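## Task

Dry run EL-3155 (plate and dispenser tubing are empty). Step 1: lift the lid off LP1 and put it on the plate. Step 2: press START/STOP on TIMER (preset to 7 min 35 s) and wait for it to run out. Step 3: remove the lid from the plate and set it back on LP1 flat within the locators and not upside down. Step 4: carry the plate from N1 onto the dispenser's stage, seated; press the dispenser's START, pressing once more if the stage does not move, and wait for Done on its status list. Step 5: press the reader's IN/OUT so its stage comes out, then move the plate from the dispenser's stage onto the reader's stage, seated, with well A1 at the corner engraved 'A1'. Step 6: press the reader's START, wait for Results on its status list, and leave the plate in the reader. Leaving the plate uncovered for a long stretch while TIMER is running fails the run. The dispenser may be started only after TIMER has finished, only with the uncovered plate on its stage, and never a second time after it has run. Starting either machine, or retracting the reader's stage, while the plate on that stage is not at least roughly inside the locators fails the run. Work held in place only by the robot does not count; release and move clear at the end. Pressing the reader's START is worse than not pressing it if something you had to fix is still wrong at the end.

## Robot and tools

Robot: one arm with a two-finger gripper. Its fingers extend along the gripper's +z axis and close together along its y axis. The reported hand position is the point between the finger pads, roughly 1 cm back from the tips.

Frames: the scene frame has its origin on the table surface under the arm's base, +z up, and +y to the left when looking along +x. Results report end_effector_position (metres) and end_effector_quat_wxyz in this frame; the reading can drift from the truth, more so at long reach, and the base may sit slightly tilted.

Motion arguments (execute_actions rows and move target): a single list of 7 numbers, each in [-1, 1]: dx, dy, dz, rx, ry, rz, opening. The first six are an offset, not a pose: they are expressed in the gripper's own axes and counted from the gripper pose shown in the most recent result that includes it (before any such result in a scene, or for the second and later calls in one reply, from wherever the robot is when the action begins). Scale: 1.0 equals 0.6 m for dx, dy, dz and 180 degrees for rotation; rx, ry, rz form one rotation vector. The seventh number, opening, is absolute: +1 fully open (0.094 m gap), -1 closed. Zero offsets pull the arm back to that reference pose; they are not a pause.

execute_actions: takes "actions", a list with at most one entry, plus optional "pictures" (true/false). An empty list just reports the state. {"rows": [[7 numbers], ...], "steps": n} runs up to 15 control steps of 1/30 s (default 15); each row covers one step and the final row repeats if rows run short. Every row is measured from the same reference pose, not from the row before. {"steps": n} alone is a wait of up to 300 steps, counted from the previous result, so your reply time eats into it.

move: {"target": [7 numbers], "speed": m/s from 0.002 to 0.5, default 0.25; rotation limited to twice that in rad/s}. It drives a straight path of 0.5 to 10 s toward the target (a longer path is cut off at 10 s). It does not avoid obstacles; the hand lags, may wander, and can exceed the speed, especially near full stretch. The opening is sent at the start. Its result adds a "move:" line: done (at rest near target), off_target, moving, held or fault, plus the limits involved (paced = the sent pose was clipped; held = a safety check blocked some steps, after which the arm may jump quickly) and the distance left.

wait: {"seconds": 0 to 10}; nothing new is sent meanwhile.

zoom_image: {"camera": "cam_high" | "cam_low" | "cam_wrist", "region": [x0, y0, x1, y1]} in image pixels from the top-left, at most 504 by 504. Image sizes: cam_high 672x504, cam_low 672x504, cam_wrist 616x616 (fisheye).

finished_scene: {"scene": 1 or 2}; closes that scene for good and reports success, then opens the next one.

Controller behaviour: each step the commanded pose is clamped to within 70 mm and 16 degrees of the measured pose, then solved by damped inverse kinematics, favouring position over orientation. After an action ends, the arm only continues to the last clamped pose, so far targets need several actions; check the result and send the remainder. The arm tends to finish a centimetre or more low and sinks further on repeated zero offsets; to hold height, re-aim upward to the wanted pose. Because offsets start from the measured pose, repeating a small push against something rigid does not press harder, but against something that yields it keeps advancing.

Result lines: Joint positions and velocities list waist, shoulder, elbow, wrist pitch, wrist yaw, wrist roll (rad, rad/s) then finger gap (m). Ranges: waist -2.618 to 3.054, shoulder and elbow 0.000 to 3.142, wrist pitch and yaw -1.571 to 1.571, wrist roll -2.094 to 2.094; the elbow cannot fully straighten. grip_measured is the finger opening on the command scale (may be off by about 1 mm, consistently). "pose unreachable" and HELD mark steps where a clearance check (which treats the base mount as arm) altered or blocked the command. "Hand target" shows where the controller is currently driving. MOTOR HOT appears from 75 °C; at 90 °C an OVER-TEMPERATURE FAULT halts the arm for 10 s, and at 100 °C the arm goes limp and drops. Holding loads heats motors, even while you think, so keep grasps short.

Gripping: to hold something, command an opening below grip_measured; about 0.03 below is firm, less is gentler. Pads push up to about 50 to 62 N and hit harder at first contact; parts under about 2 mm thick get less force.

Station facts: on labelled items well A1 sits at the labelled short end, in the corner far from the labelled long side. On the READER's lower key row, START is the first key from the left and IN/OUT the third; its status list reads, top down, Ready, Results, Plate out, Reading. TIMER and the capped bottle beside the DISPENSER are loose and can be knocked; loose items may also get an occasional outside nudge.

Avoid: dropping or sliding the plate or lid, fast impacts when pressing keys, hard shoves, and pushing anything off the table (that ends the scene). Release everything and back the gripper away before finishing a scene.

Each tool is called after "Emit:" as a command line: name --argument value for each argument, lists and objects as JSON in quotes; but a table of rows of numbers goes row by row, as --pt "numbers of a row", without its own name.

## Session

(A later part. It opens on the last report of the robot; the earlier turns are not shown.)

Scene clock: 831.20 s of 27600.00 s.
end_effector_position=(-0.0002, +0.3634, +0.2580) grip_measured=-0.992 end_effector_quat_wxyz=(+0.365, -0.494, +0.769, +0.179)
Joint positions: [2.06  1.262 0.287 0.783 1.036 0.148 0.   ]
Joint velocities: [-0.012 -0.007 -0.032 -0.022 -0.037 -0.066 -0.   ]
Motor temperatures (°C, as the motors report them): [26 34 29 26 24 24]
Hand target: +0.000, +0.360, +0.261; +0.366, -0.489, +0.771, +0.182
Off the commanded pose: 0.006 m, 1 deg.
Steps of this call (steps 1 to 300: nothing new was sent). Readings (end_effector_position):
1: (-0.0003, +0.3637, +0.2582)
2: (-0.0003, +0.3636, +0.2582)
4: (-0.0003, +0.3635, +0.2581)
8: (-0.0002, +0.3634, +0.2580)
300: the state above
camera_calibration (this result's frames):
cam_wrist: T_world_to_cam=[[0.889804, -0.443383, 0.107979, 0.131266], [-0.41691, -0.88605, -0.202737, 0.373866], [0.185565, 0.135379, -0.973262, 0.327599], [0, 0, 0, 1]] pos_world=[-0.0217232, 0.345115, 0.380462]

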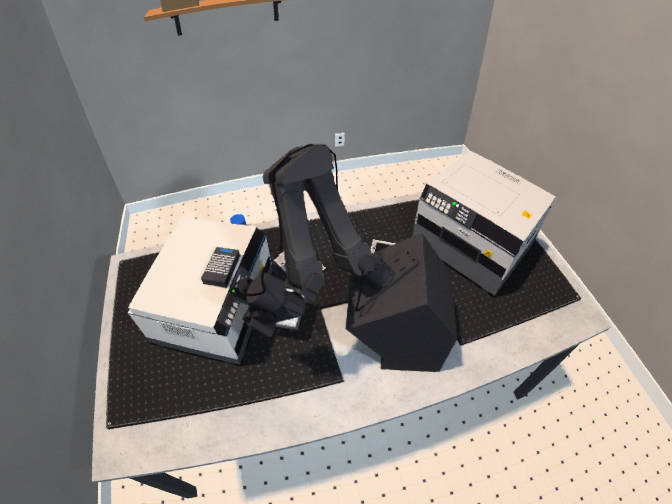

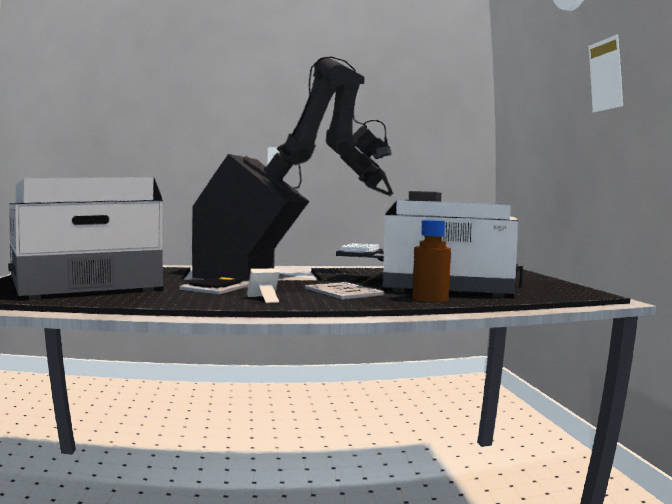

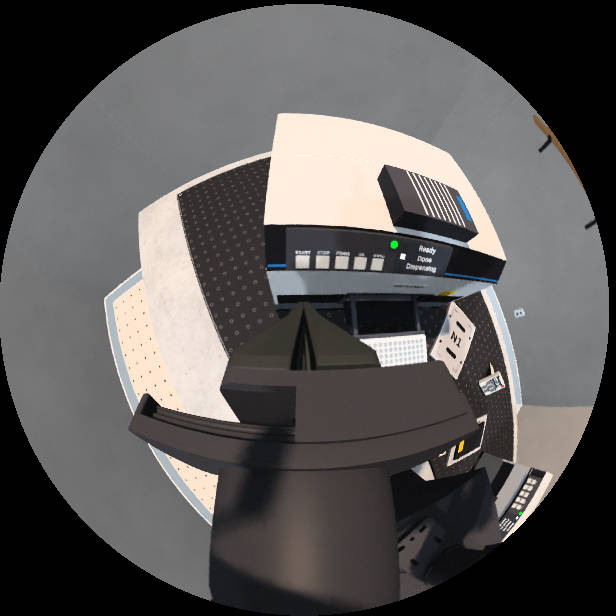

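Emit:
move --target '[-0.041,-0.319,0.047,0.126,0.019,0.115,-1]'

Emit:
move --target '[-0.025,-0.316,0.068,0.126,0.019,0.115,-1]'

Emit:
move --target '[-0.025,-0.316,0.068,0.126,0.019,0.115,-1]'

Emit:
move --target '[-0.025,-0.316,0.068,0.126,0.019,0.115,-1]'

Scene clock: 843.93 s of 27600.00 s.
end_effector_position=(+0.1782, +0.2970, +0.2570) grip_measured=-0.992 end_effector_quat_wxyz=(+0.374, -0.285, +0.881, +0.056)
Joint positions: [1.319 0.828 0.3   0.196 0.657 0.469 0.   ]
Joint velocities: [-0.002  0.002 -0.012 -0.066 -0.037 -0.022 -0.001]
Motor temperatures (°C, as the motors report them): [26 34 29 27 24 24]
Hand target: +0.185, +0.307, +0.270; +0.386, -0.269, +0.879, +0.071
Off the commanded pose: 0.023 m, 3 deg.
move: off_target
camera_calibration (this result's frames):
cam_wrist: T_world_to_cam=[[0.547859, -0.825384, 0.13635, 0.110275], [-0.814452, -0.563473, -0.138445, 0.34779], [0.1911, -0.035202, -0.980939, 0.354179], [0, 0, 0, 1]] pos_world=[0.15516, 0.299457, 0.380542]

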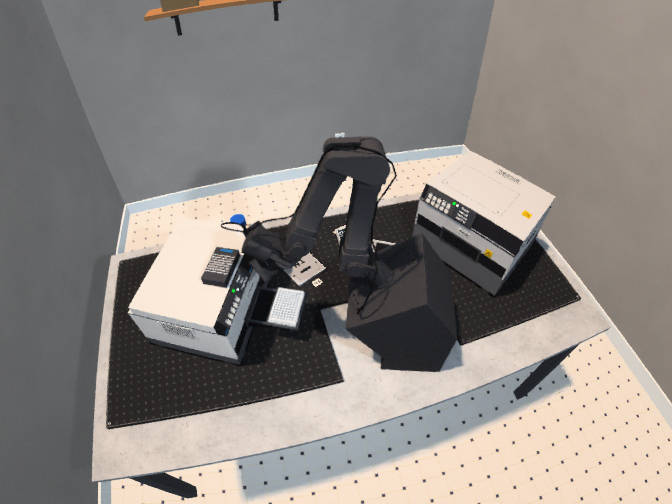

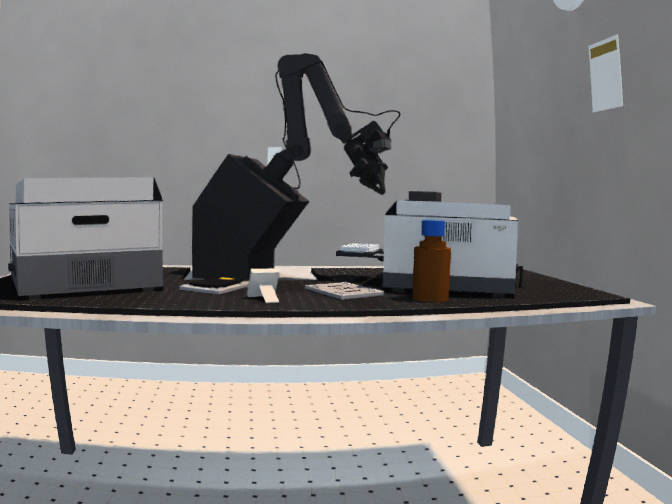

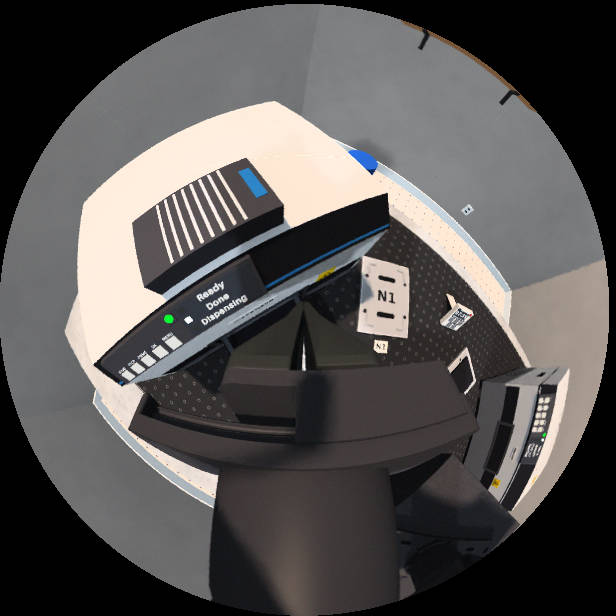

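Scene clock: 845.60 s of 27600.00 s.
end_effector_position=(+0.2993, +0.1501, +0.2485) grip_measured=-0.992 end_effector_quat_wxyz=(+0.356, -0.045, +0.931, -0.065)
Joint positions: [0.44  0.991 0.318 0.155 0.132 0.576 0.   ]
Joint velocities: [ 0.017 -0.017 -0.002 -0.022 -0.022 -0.051  0.   ]
Motor temperatures (°C, as the motors report them): [26 34 29 27 24 24]
Hand target: +0.312, +0.157, +0.258; +0.374, -0.039, +0.925, -0.056
Off the commanded pose: 0.022 m, 3 deg.
move: off_target
camera_calibration (this result's frames):
cam_wrist: T_world_to_cam=[[0.0447464, -0.983599, 0.174733, 0.088648], [-0.993427, -0.0622572, -0.0960542, 0.330224], [0.105357, -0.169286, -0.979919, 0.36312], [0, 0, 0, 1]] pos_world=[0.28583, 0.169224, 0.372058]

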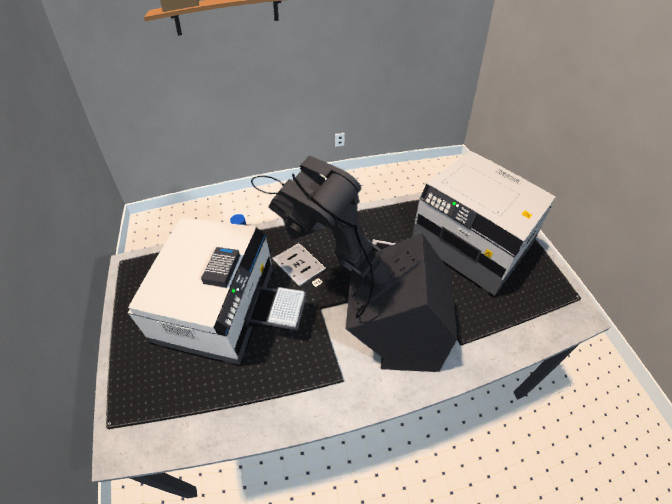

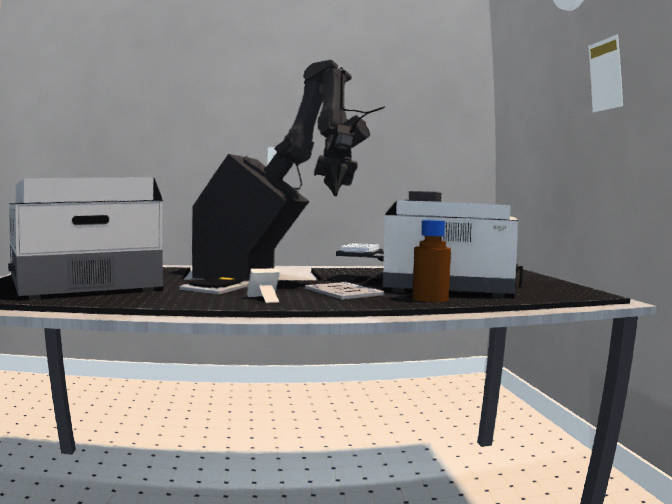

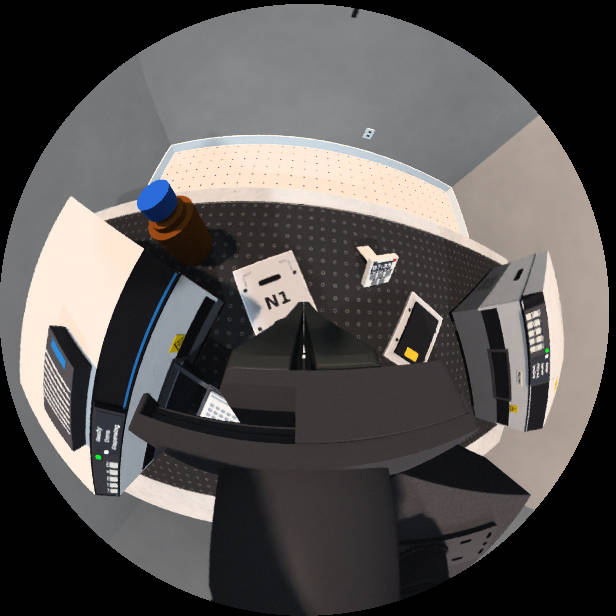

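Scene clock: 847.13 s of 27600.00 s.
end_effector_position=(+0.3273, -0.0352, +0.2469) grip_measured=-0.992 end_effector_quat_wxyz=(+0.314, +0.201, +0.911, -0.178)
Joint positions: [-0.172  1.472  0.401  0.247 -0.085  0.579  0.   ]
Joint velocities: [-0.002 -0.007  0.012 -0.007 -0.066 -0.022 -0.002]
Motor temperatures (°C, as the motors report them): [26 33 30 27 24 24]
Hand target: +0.342, -0.036, +0.257; +0.334, +0.199, +0.904, -0.177
Off the commanded pose: 0.021 m, 3 deg.
move: off_target
camera_calibration (this result's frames):
cam_wrist: T_world_to_cam=[[-0.469472, -0.855155, 0.219788, 0.0671023], [-0.882432, 0.462933, -0.0837054, 0.325469], [-0.0301661, -0.233245, -0.97195, 0.367351], [0, 0, 0, 1]] pos_world=[0.329789, -0.00760463, 0.369542]

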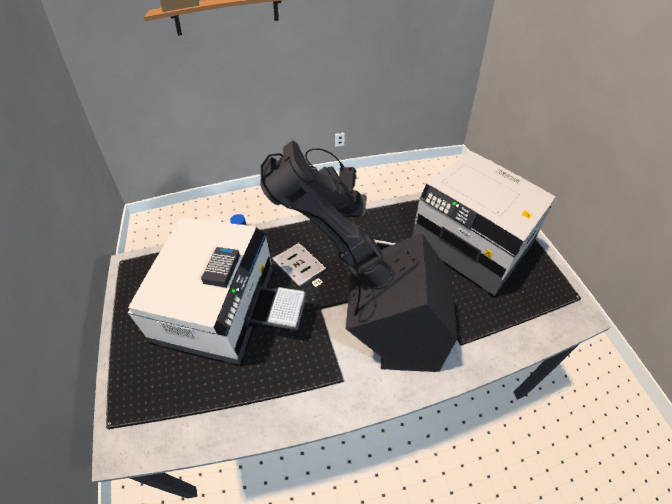

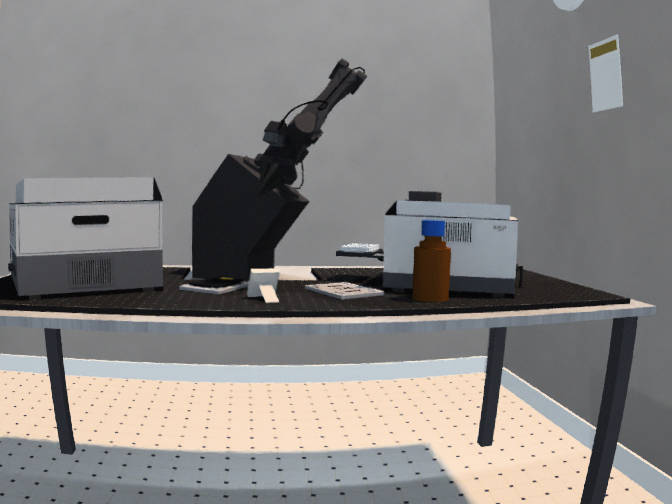

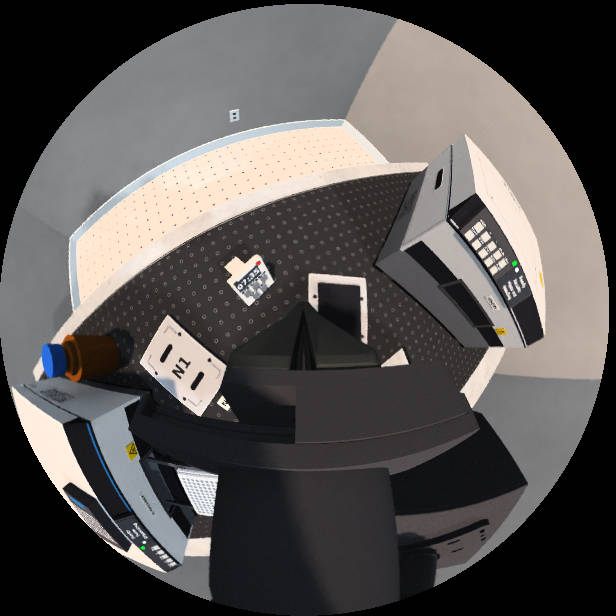

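Scene clock: 848.60 s of 27600.00 s.
end_effector_position=(+0.2607, -0.2053, +0.2522) grip_measured=-0.992 end_effector_quat_wxyz=(+0.254, +0.426, +0.826, -0.269)
Joint positions: [-0.632  1.947  0.552  0.253 -0.084  0.538  0.   ]
Joint velocities: [-0.002  0.002  0.017  0.007  0.007 -0.051 -0.001]
Motor temperatures (°C, as the motors report them): [26 33 30 27 25 24]
Hand target: +0.268, -0.216, +0.263; +0.268, +0.426, +0.817, -0.282
Off the commanded pose: 0.020 m, 3 deg.
move: off_target
camera_calibration (this result's frames):
cam_wrist: T_world_to_cam=[[-0.832182, -0.495068, 0.24976, 0.0500896], [-0.529965, 0.842614, -0.0955946, 0.334997], [-0.163126, -0.211916, -0.963577, 0.367698], [0, 0, 0, 1]] pos_world=[0.279201, -0.179554, 0.373819]

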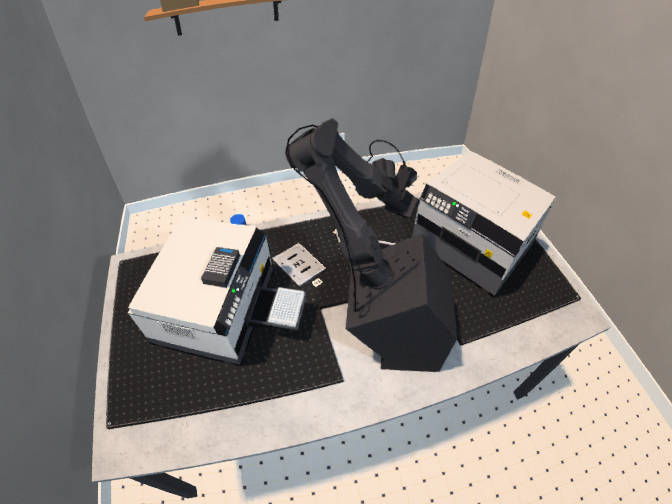

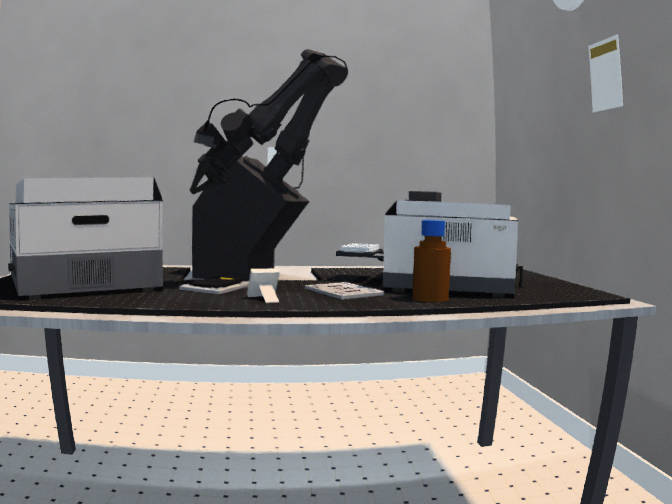

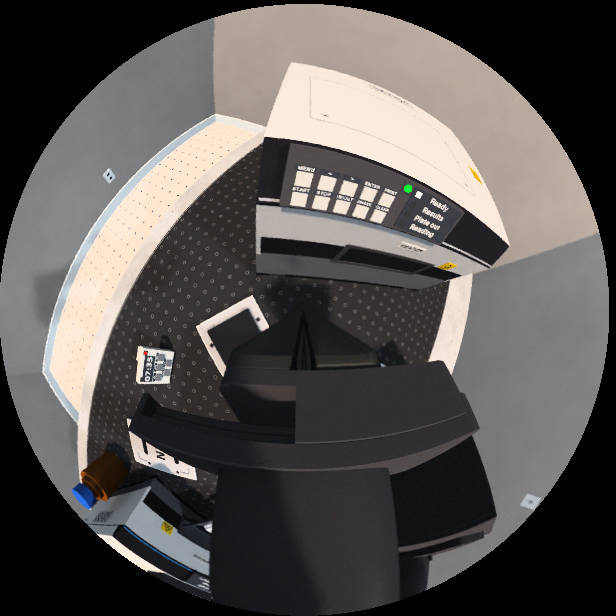

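Emit:
move --target '[-0.073,-0.075,0.083,-0.085,-0.05,0.02,-1]' --speed 0.12

Scene clock: 856.23 s of 27600.00 s.
end_effector_position=(+0.2494, -0.2734, +0.2449) grip_measured=-0.992 end_effector_quat_wxyz=(+0.365, +0.401, +0.822, -0.173)
Joint positions: [-0.93   2.346  0.552  0.817 -0.417  0.396  0.   ]
Joint velocities: [-0.007  0.002 -0.012  0.022 -0.066 -0.037 -0.   ]
Motor temperatures (°C, as the motors report them): [27 33 30 27 25 24]
Hand target: +0.256, -0.283, +0.255; +0.381, +0.392, +0.818, -0.179
Off the commanded pose: 0.016 m, 2 deg.
move: off_target
camera_calibration (this result's frames):
cam_wrist: T_world_to_cam=[[-0.783201, -0.621584, 0.0151519, 0.0195148], [-0.611288, 0.765316, -0.201541, 0.410722], [0.113678, -0.167109, -0.979363, 0.29148], [0, 0, 0, 1]] pos_world=[0.233218, -0.253493, 0.367947]

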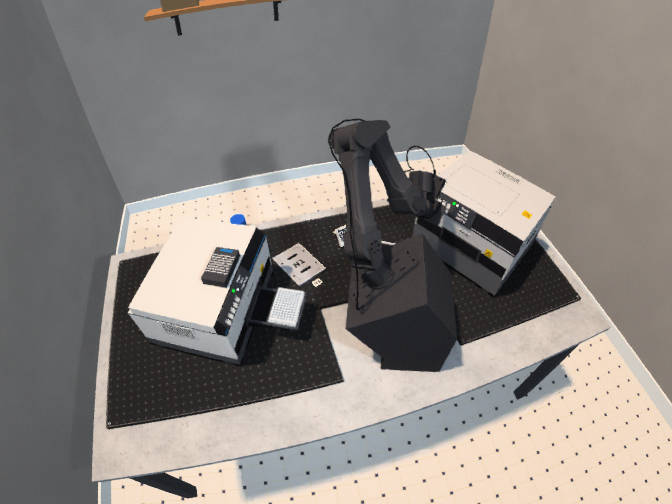

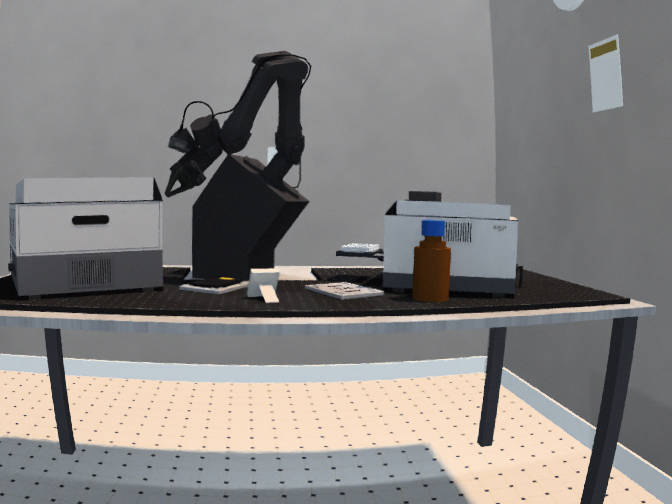

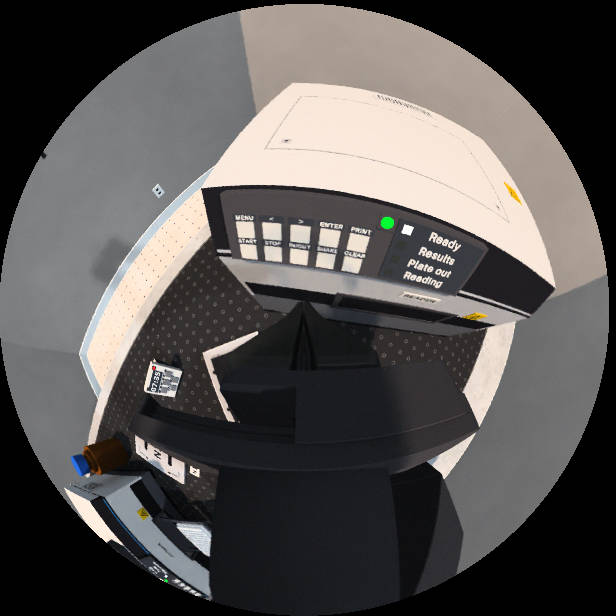

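Emit:
move --target '[-0.053,0.007,0.034,0.026,-0.012,0.036,-1]' --speed 0.05

Scene clock: 861.07 s of 27600.00 s.
end_effector_position=(+0.2667, -0.2902, +0.2445) grip_measured=-0.992 end_effector_quat_wxyz=(+0.358, +0.460, +0.791, -0.183)
Joint positions: [-0.873  2.346  0.66   0.69  -0.319  0.546  0.   ]
Joint velocities: [-0.002  0.002 -0.007  0.007 -0.037 -0.037 -0.   ]
Motor temperatures (°C, as the motors report them): [27 34 30 27 25 24]
Hand target: +0.274, -0.299, +0.255; +0.372, +0.458, +0.784, -0.194
Off the commanded pose: 0.016 m, 2 deg.
move: off_target
camera_calibration (this result's frames):
cam_wrist: T_world_to_cam=[[-0.857999, -0.51336, -0.0172773, 0.081841], [-0.500386, 0.842964, -0.19755, 0.426032], [0.115978, -0.160852, -0.980141, 0.287706], [0, 0, 0, 1]] pos_world=[0.250032, -0.270838, 0.367569]

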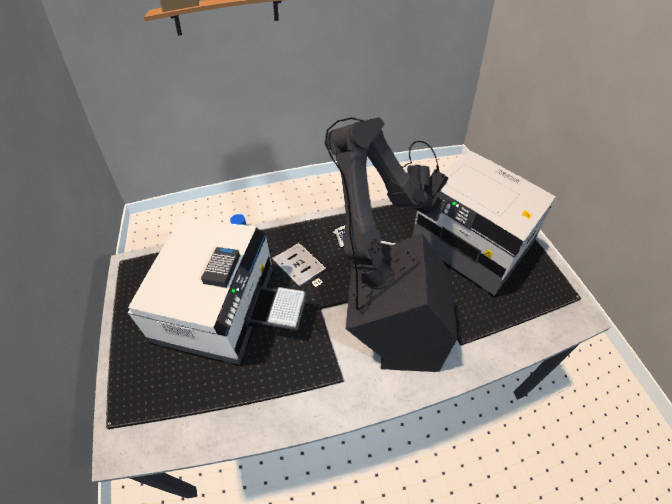

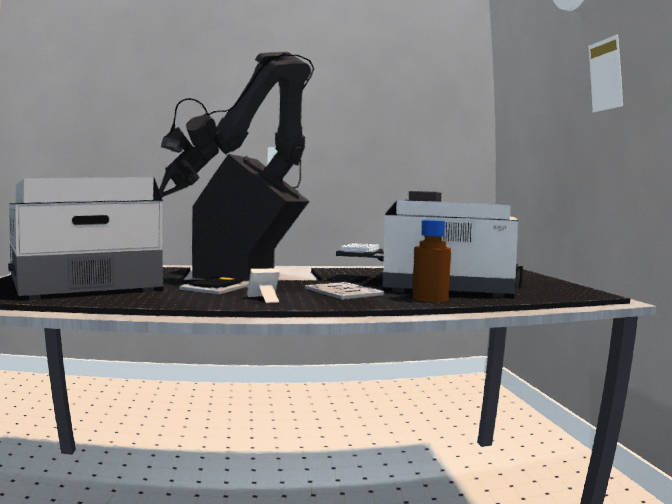

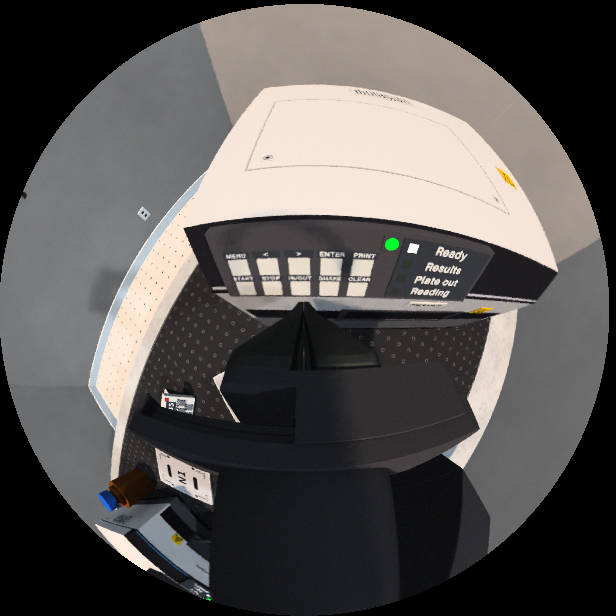

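Emit:
move --target '[-0.037,0.006,0.018,0,-0.012,0,-1]' --speed 0.02

Scene clock: 863.90 s of 27600.00 s.
end_effector_position=(+0.2755, -0.2979, +0.2457) grip_measured=-0.992 end_effector_quat_wxyz=(+0.361, +0.457, +0.792, -0.183)
Joint positions: [-0.87   2.364  0.704  0.673 -0.318  0.547  0.   ]
Joint velocities: [-0.017 -0.007  0.002 -0.037  0.022 -0.081 -0.   ]
Motor temperatures (°C, as the motors report them): [27 34 30 27 25 24]
Hand target: +0.281, -0.308, +0.254; +0.373, +0.457, +0.785, -0.192
Off the commanded pose: 0.014 m, 2 deg.
move: off_target
camera_calibration (this result's frames):
cam_wrist: T_world_to_cam=[[-0.854478, -0.519209, -0.0170232, 0.0827124], [-0.505383, 0.838415, -0.20408, 0.438803], [0.120233, -0.165779, -0.978806, 0.283683], [0, 0, 0, 1]] pos_world=[0.258332, -0.277925, 0.36863]

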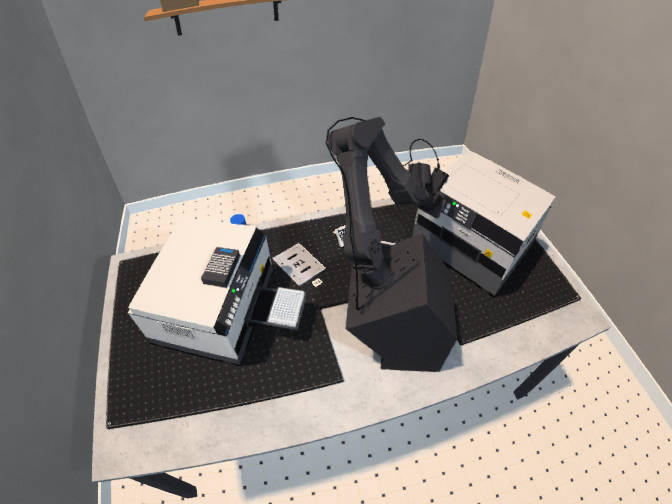

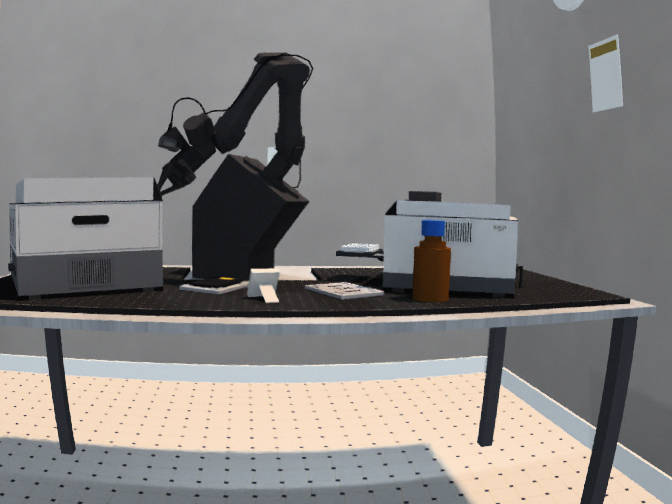

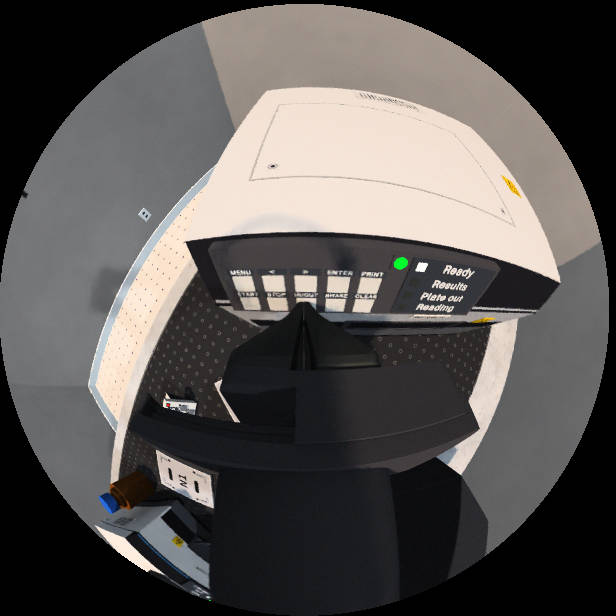

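Emit:
move --target '[-0.02,-0.002,0.022,0,-0.008,0,-1]' --speed 0.02

Scene clock: 866.17 s of 27600.00 s.
end_effector_position=(+0.2712, -0.2969, +0.2370) grip_measured=-0.992 end_effector_quat_wxyz=(+0.351, +0.462, +0.795, -0.179)
Joint positions: [-0.866  2.386  0.706  0.67  -0.324  0.547  0.   ]
Joint velocities: [-0.012 -0.017 -0.002 -0.037 -0.007 -0.022 -0.001]
Motor temperatures (°C, as the motors report them): [27 34 30 27 25 24]
Hand target: +0.283, -0.312, +0.247; +0.371, +0.455, +0.787, -0.189
Off the commanded pose: 0.023 m, 3 deg.
move: off_target
camera_calibration (this result's frames):
cam_wrist: T_world_to_cam=[[-0.857534, -0.514139, -0.0172481, 0.0817837], [-0.503083, 0.845153, -0.180622, 0.429907], [0.107442, -0.146212, -0.983401, 0.286209], [0, 0, 0, 1]] pos_world=[0.25566, -0.279442, 0.36052]

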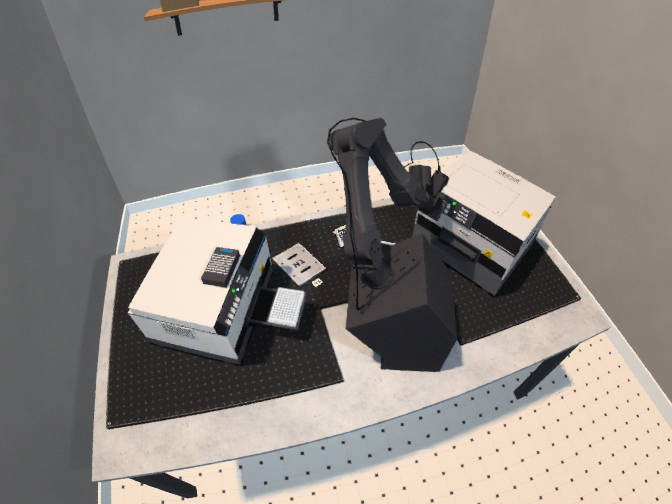

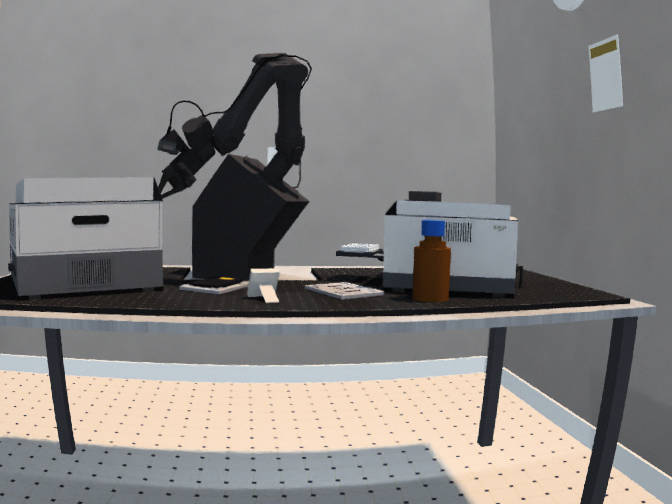

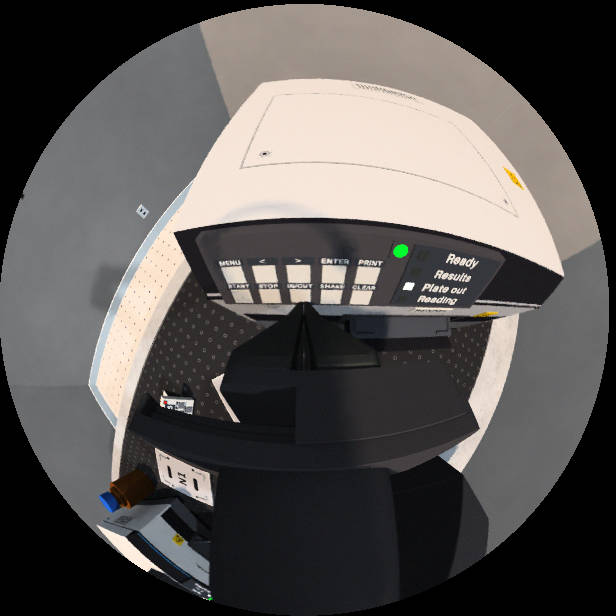

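Emit:
move --target '[0.03,0,-0.12,0,0.1,0,-1]' --speed 0.1

Emit:
move --target '[0.05,0,-0.03,0,0.15,0,1]' --speed 0.2

Emit:
move --target '[0,-0.06,-0.02,0,0,0.5,1]'

Scene clock: 871.77 s of 27600.00 s.
end_effector_position=(+0.2262, -0.2312, +0.2550) grip_measured=-0.992 end_effector_quat_wxyz=(+0.200, +0.495, +0.840, -0.096)
Joint positions: [-0.981  2.127  0.734 -0.034 -0.501  0.293  0.   ]
Joint velocities: [-0.012  0.002 -0.012 -0.007  0.022 -0.022  0.   ]
Motor temperatures (°C, as the motors report them): [28 34 31 27 25 24]
Hand target: +0.237, -0.241, +0.273; +0.224, +0.484, +0.839, -0.103
Off the commanded pose: 0.024 m, 3 deg.
move: off_target
camera_calibration (this result's frames):
cam_wrist: T_world_to_cam=[[-0.864333, -0.502638, -0.016832, 0.0813839], [-0.497031, 0.848626, 0.181091, 0.262166], [-0.0767389, 0.164889, -0.983322, 0.431904], [0, 0, 0, 1]] pos_world=[0.233791, -0.25279, 0.378595]

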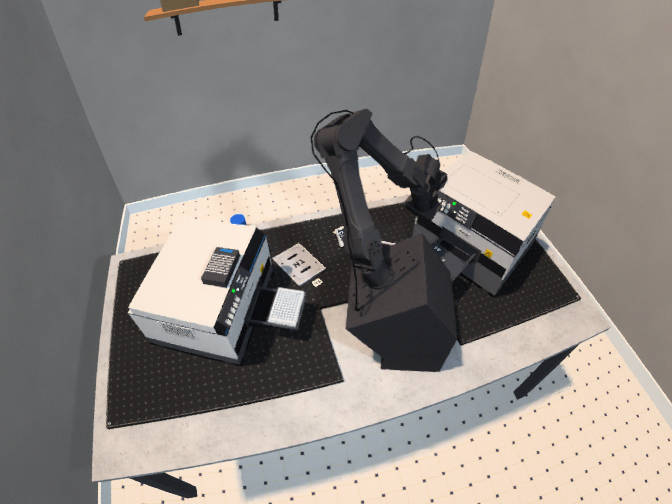

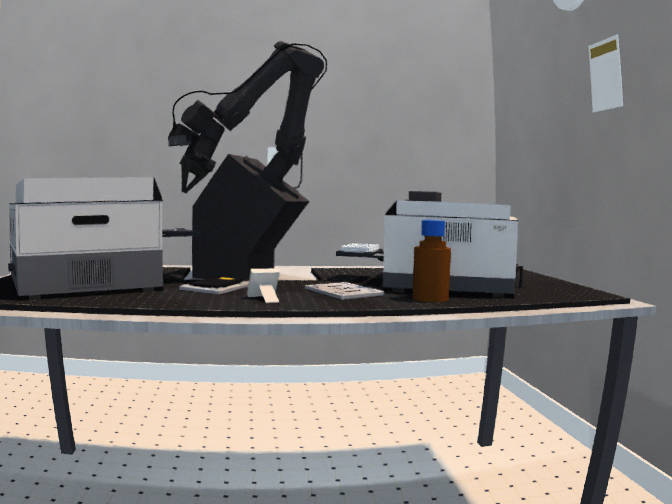

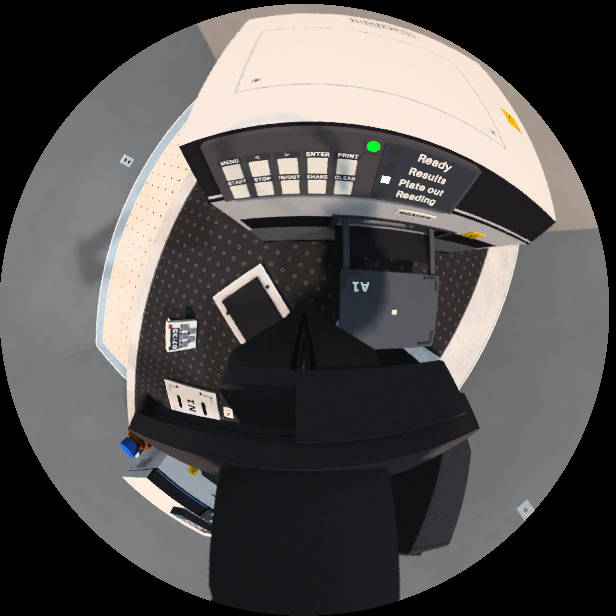

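Scene clock: 873.57 s of 27600.00 s.
end_effector_position=(+0.2044, -0.1909, +0.2506) grip_measured=+1.000 end_effector_quat_wxyz=(-0.017, +0.505, +0.862, +0.023)
Joint positions: [-0.998  2.327  1.116 -0.801 -0.554 -0.022  0.094]
Joint velocities: [-0.017  0.012  0.002  0.022 -0.022 -0.022  0.   ]
Motor temperatures (°C, as the motors report them): [28 34 31 27 25 24]
Hand target: +0.210, -0.201, +0.259; -0.000, +0.505, +0.863, +0.023
Off the commanded pose: 0.013 m, 2 deg.
move: off_target
camera_calibration (this result's frames):
cam_wrist: T_world_to_cam=[[-0.862429, -0.506034, -0.0120681, 0.0804882], [-0.400131, 0.66695, 0.628548, 0.0512361], [-0.310018, 0.546907, -0.777677, 0.48832], [0, 0, 0, 1]] pos_world=[0.241304, -0.260508, 0.348522]

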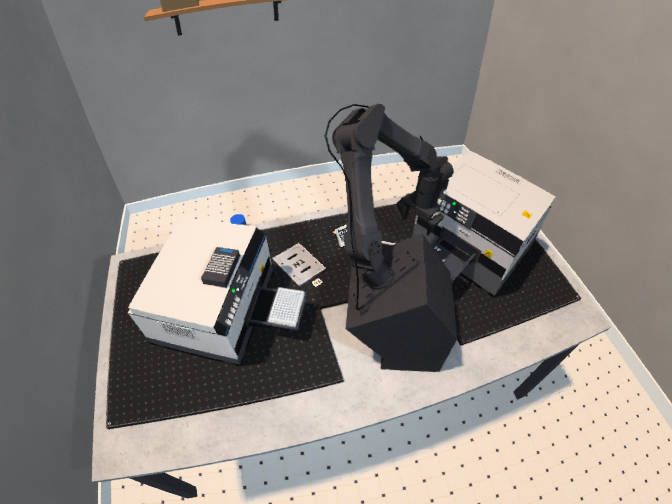

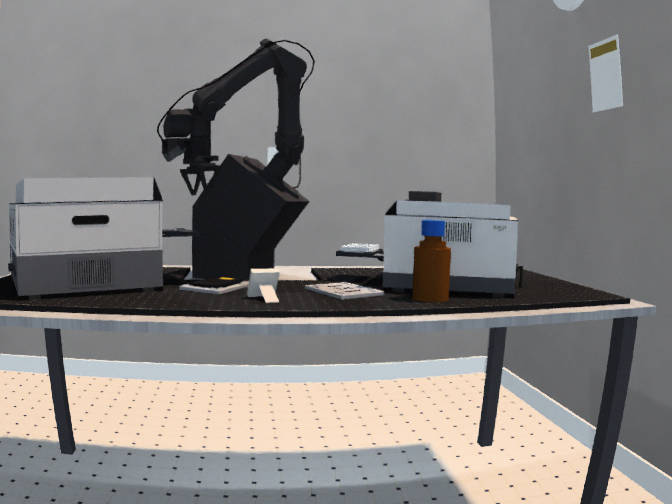

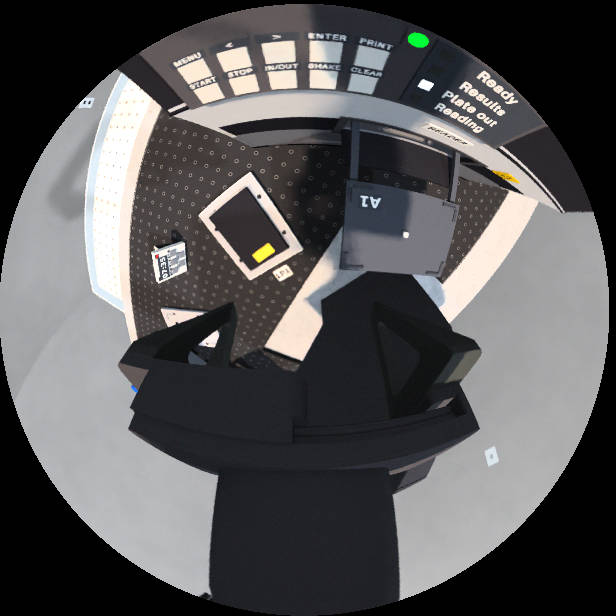

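Scene clock: 877.27 s of 27600.00 s.
end_effector_position=(+0.1778, -0.2024, +0.2573) grip_measured=+1.000 end_effector_quat_wxyz=(-0.033, +0.964, +0.264, +0.011)
Joint positions: [-1.096  2.36   1.116 -0.829 -0.523  1.418  0.094]
Joint velocities: [-0.007 -0.012 -0.002  0.007  0.037 -0.037  0.   ]
Motor temperatures (°C, as the motors report them): [28 34 31 27 25 24]
Hand target: +0.174, -0.208, +0.262; -0.028, +0.967, +0.253, +0.006
Off the commanded pose: 0.009 m, 2 deg.
move: done
camera_calibration (this result's frames):
cam_wrist: T_world_to_cam=[[-0.527633, 0.84674, 0.0680759, 0.245459], [0.688406, 0.379262, 0.61827, -0.20507], [0.497695, 0.373083, -0.783012, 0.314144], [0, 0, 0, 1]] pos_world=[0.114336, -0.247266, 0.356057]

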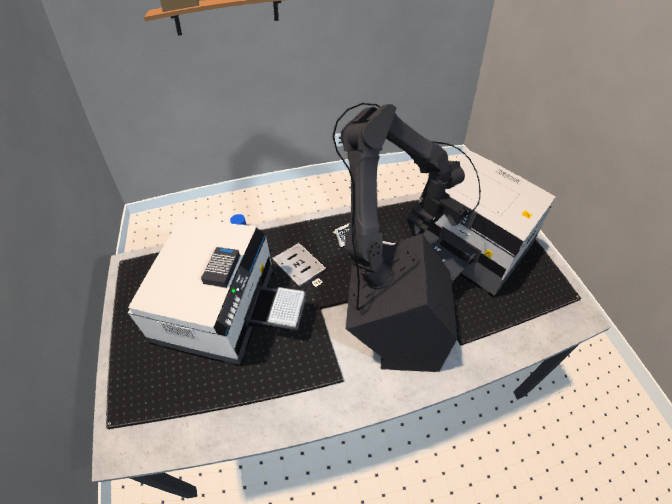

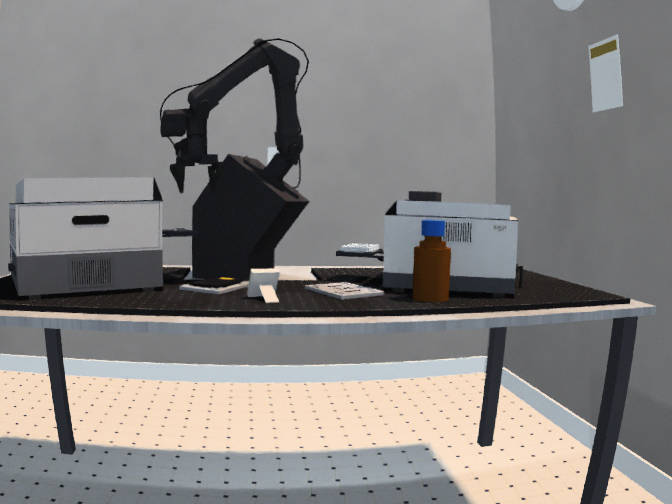

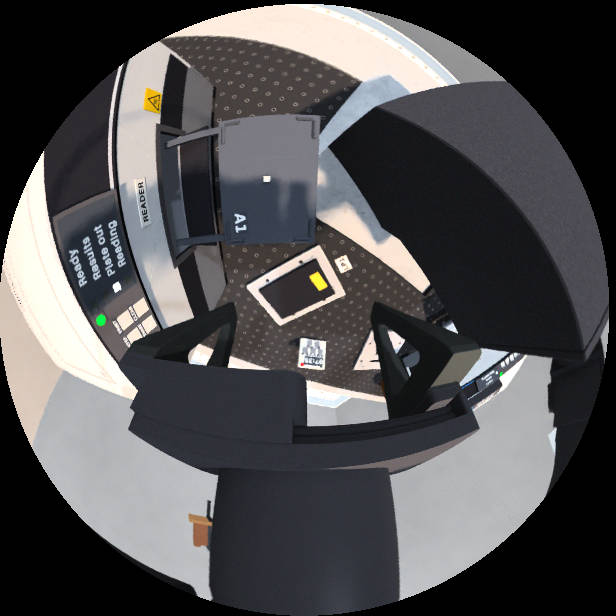

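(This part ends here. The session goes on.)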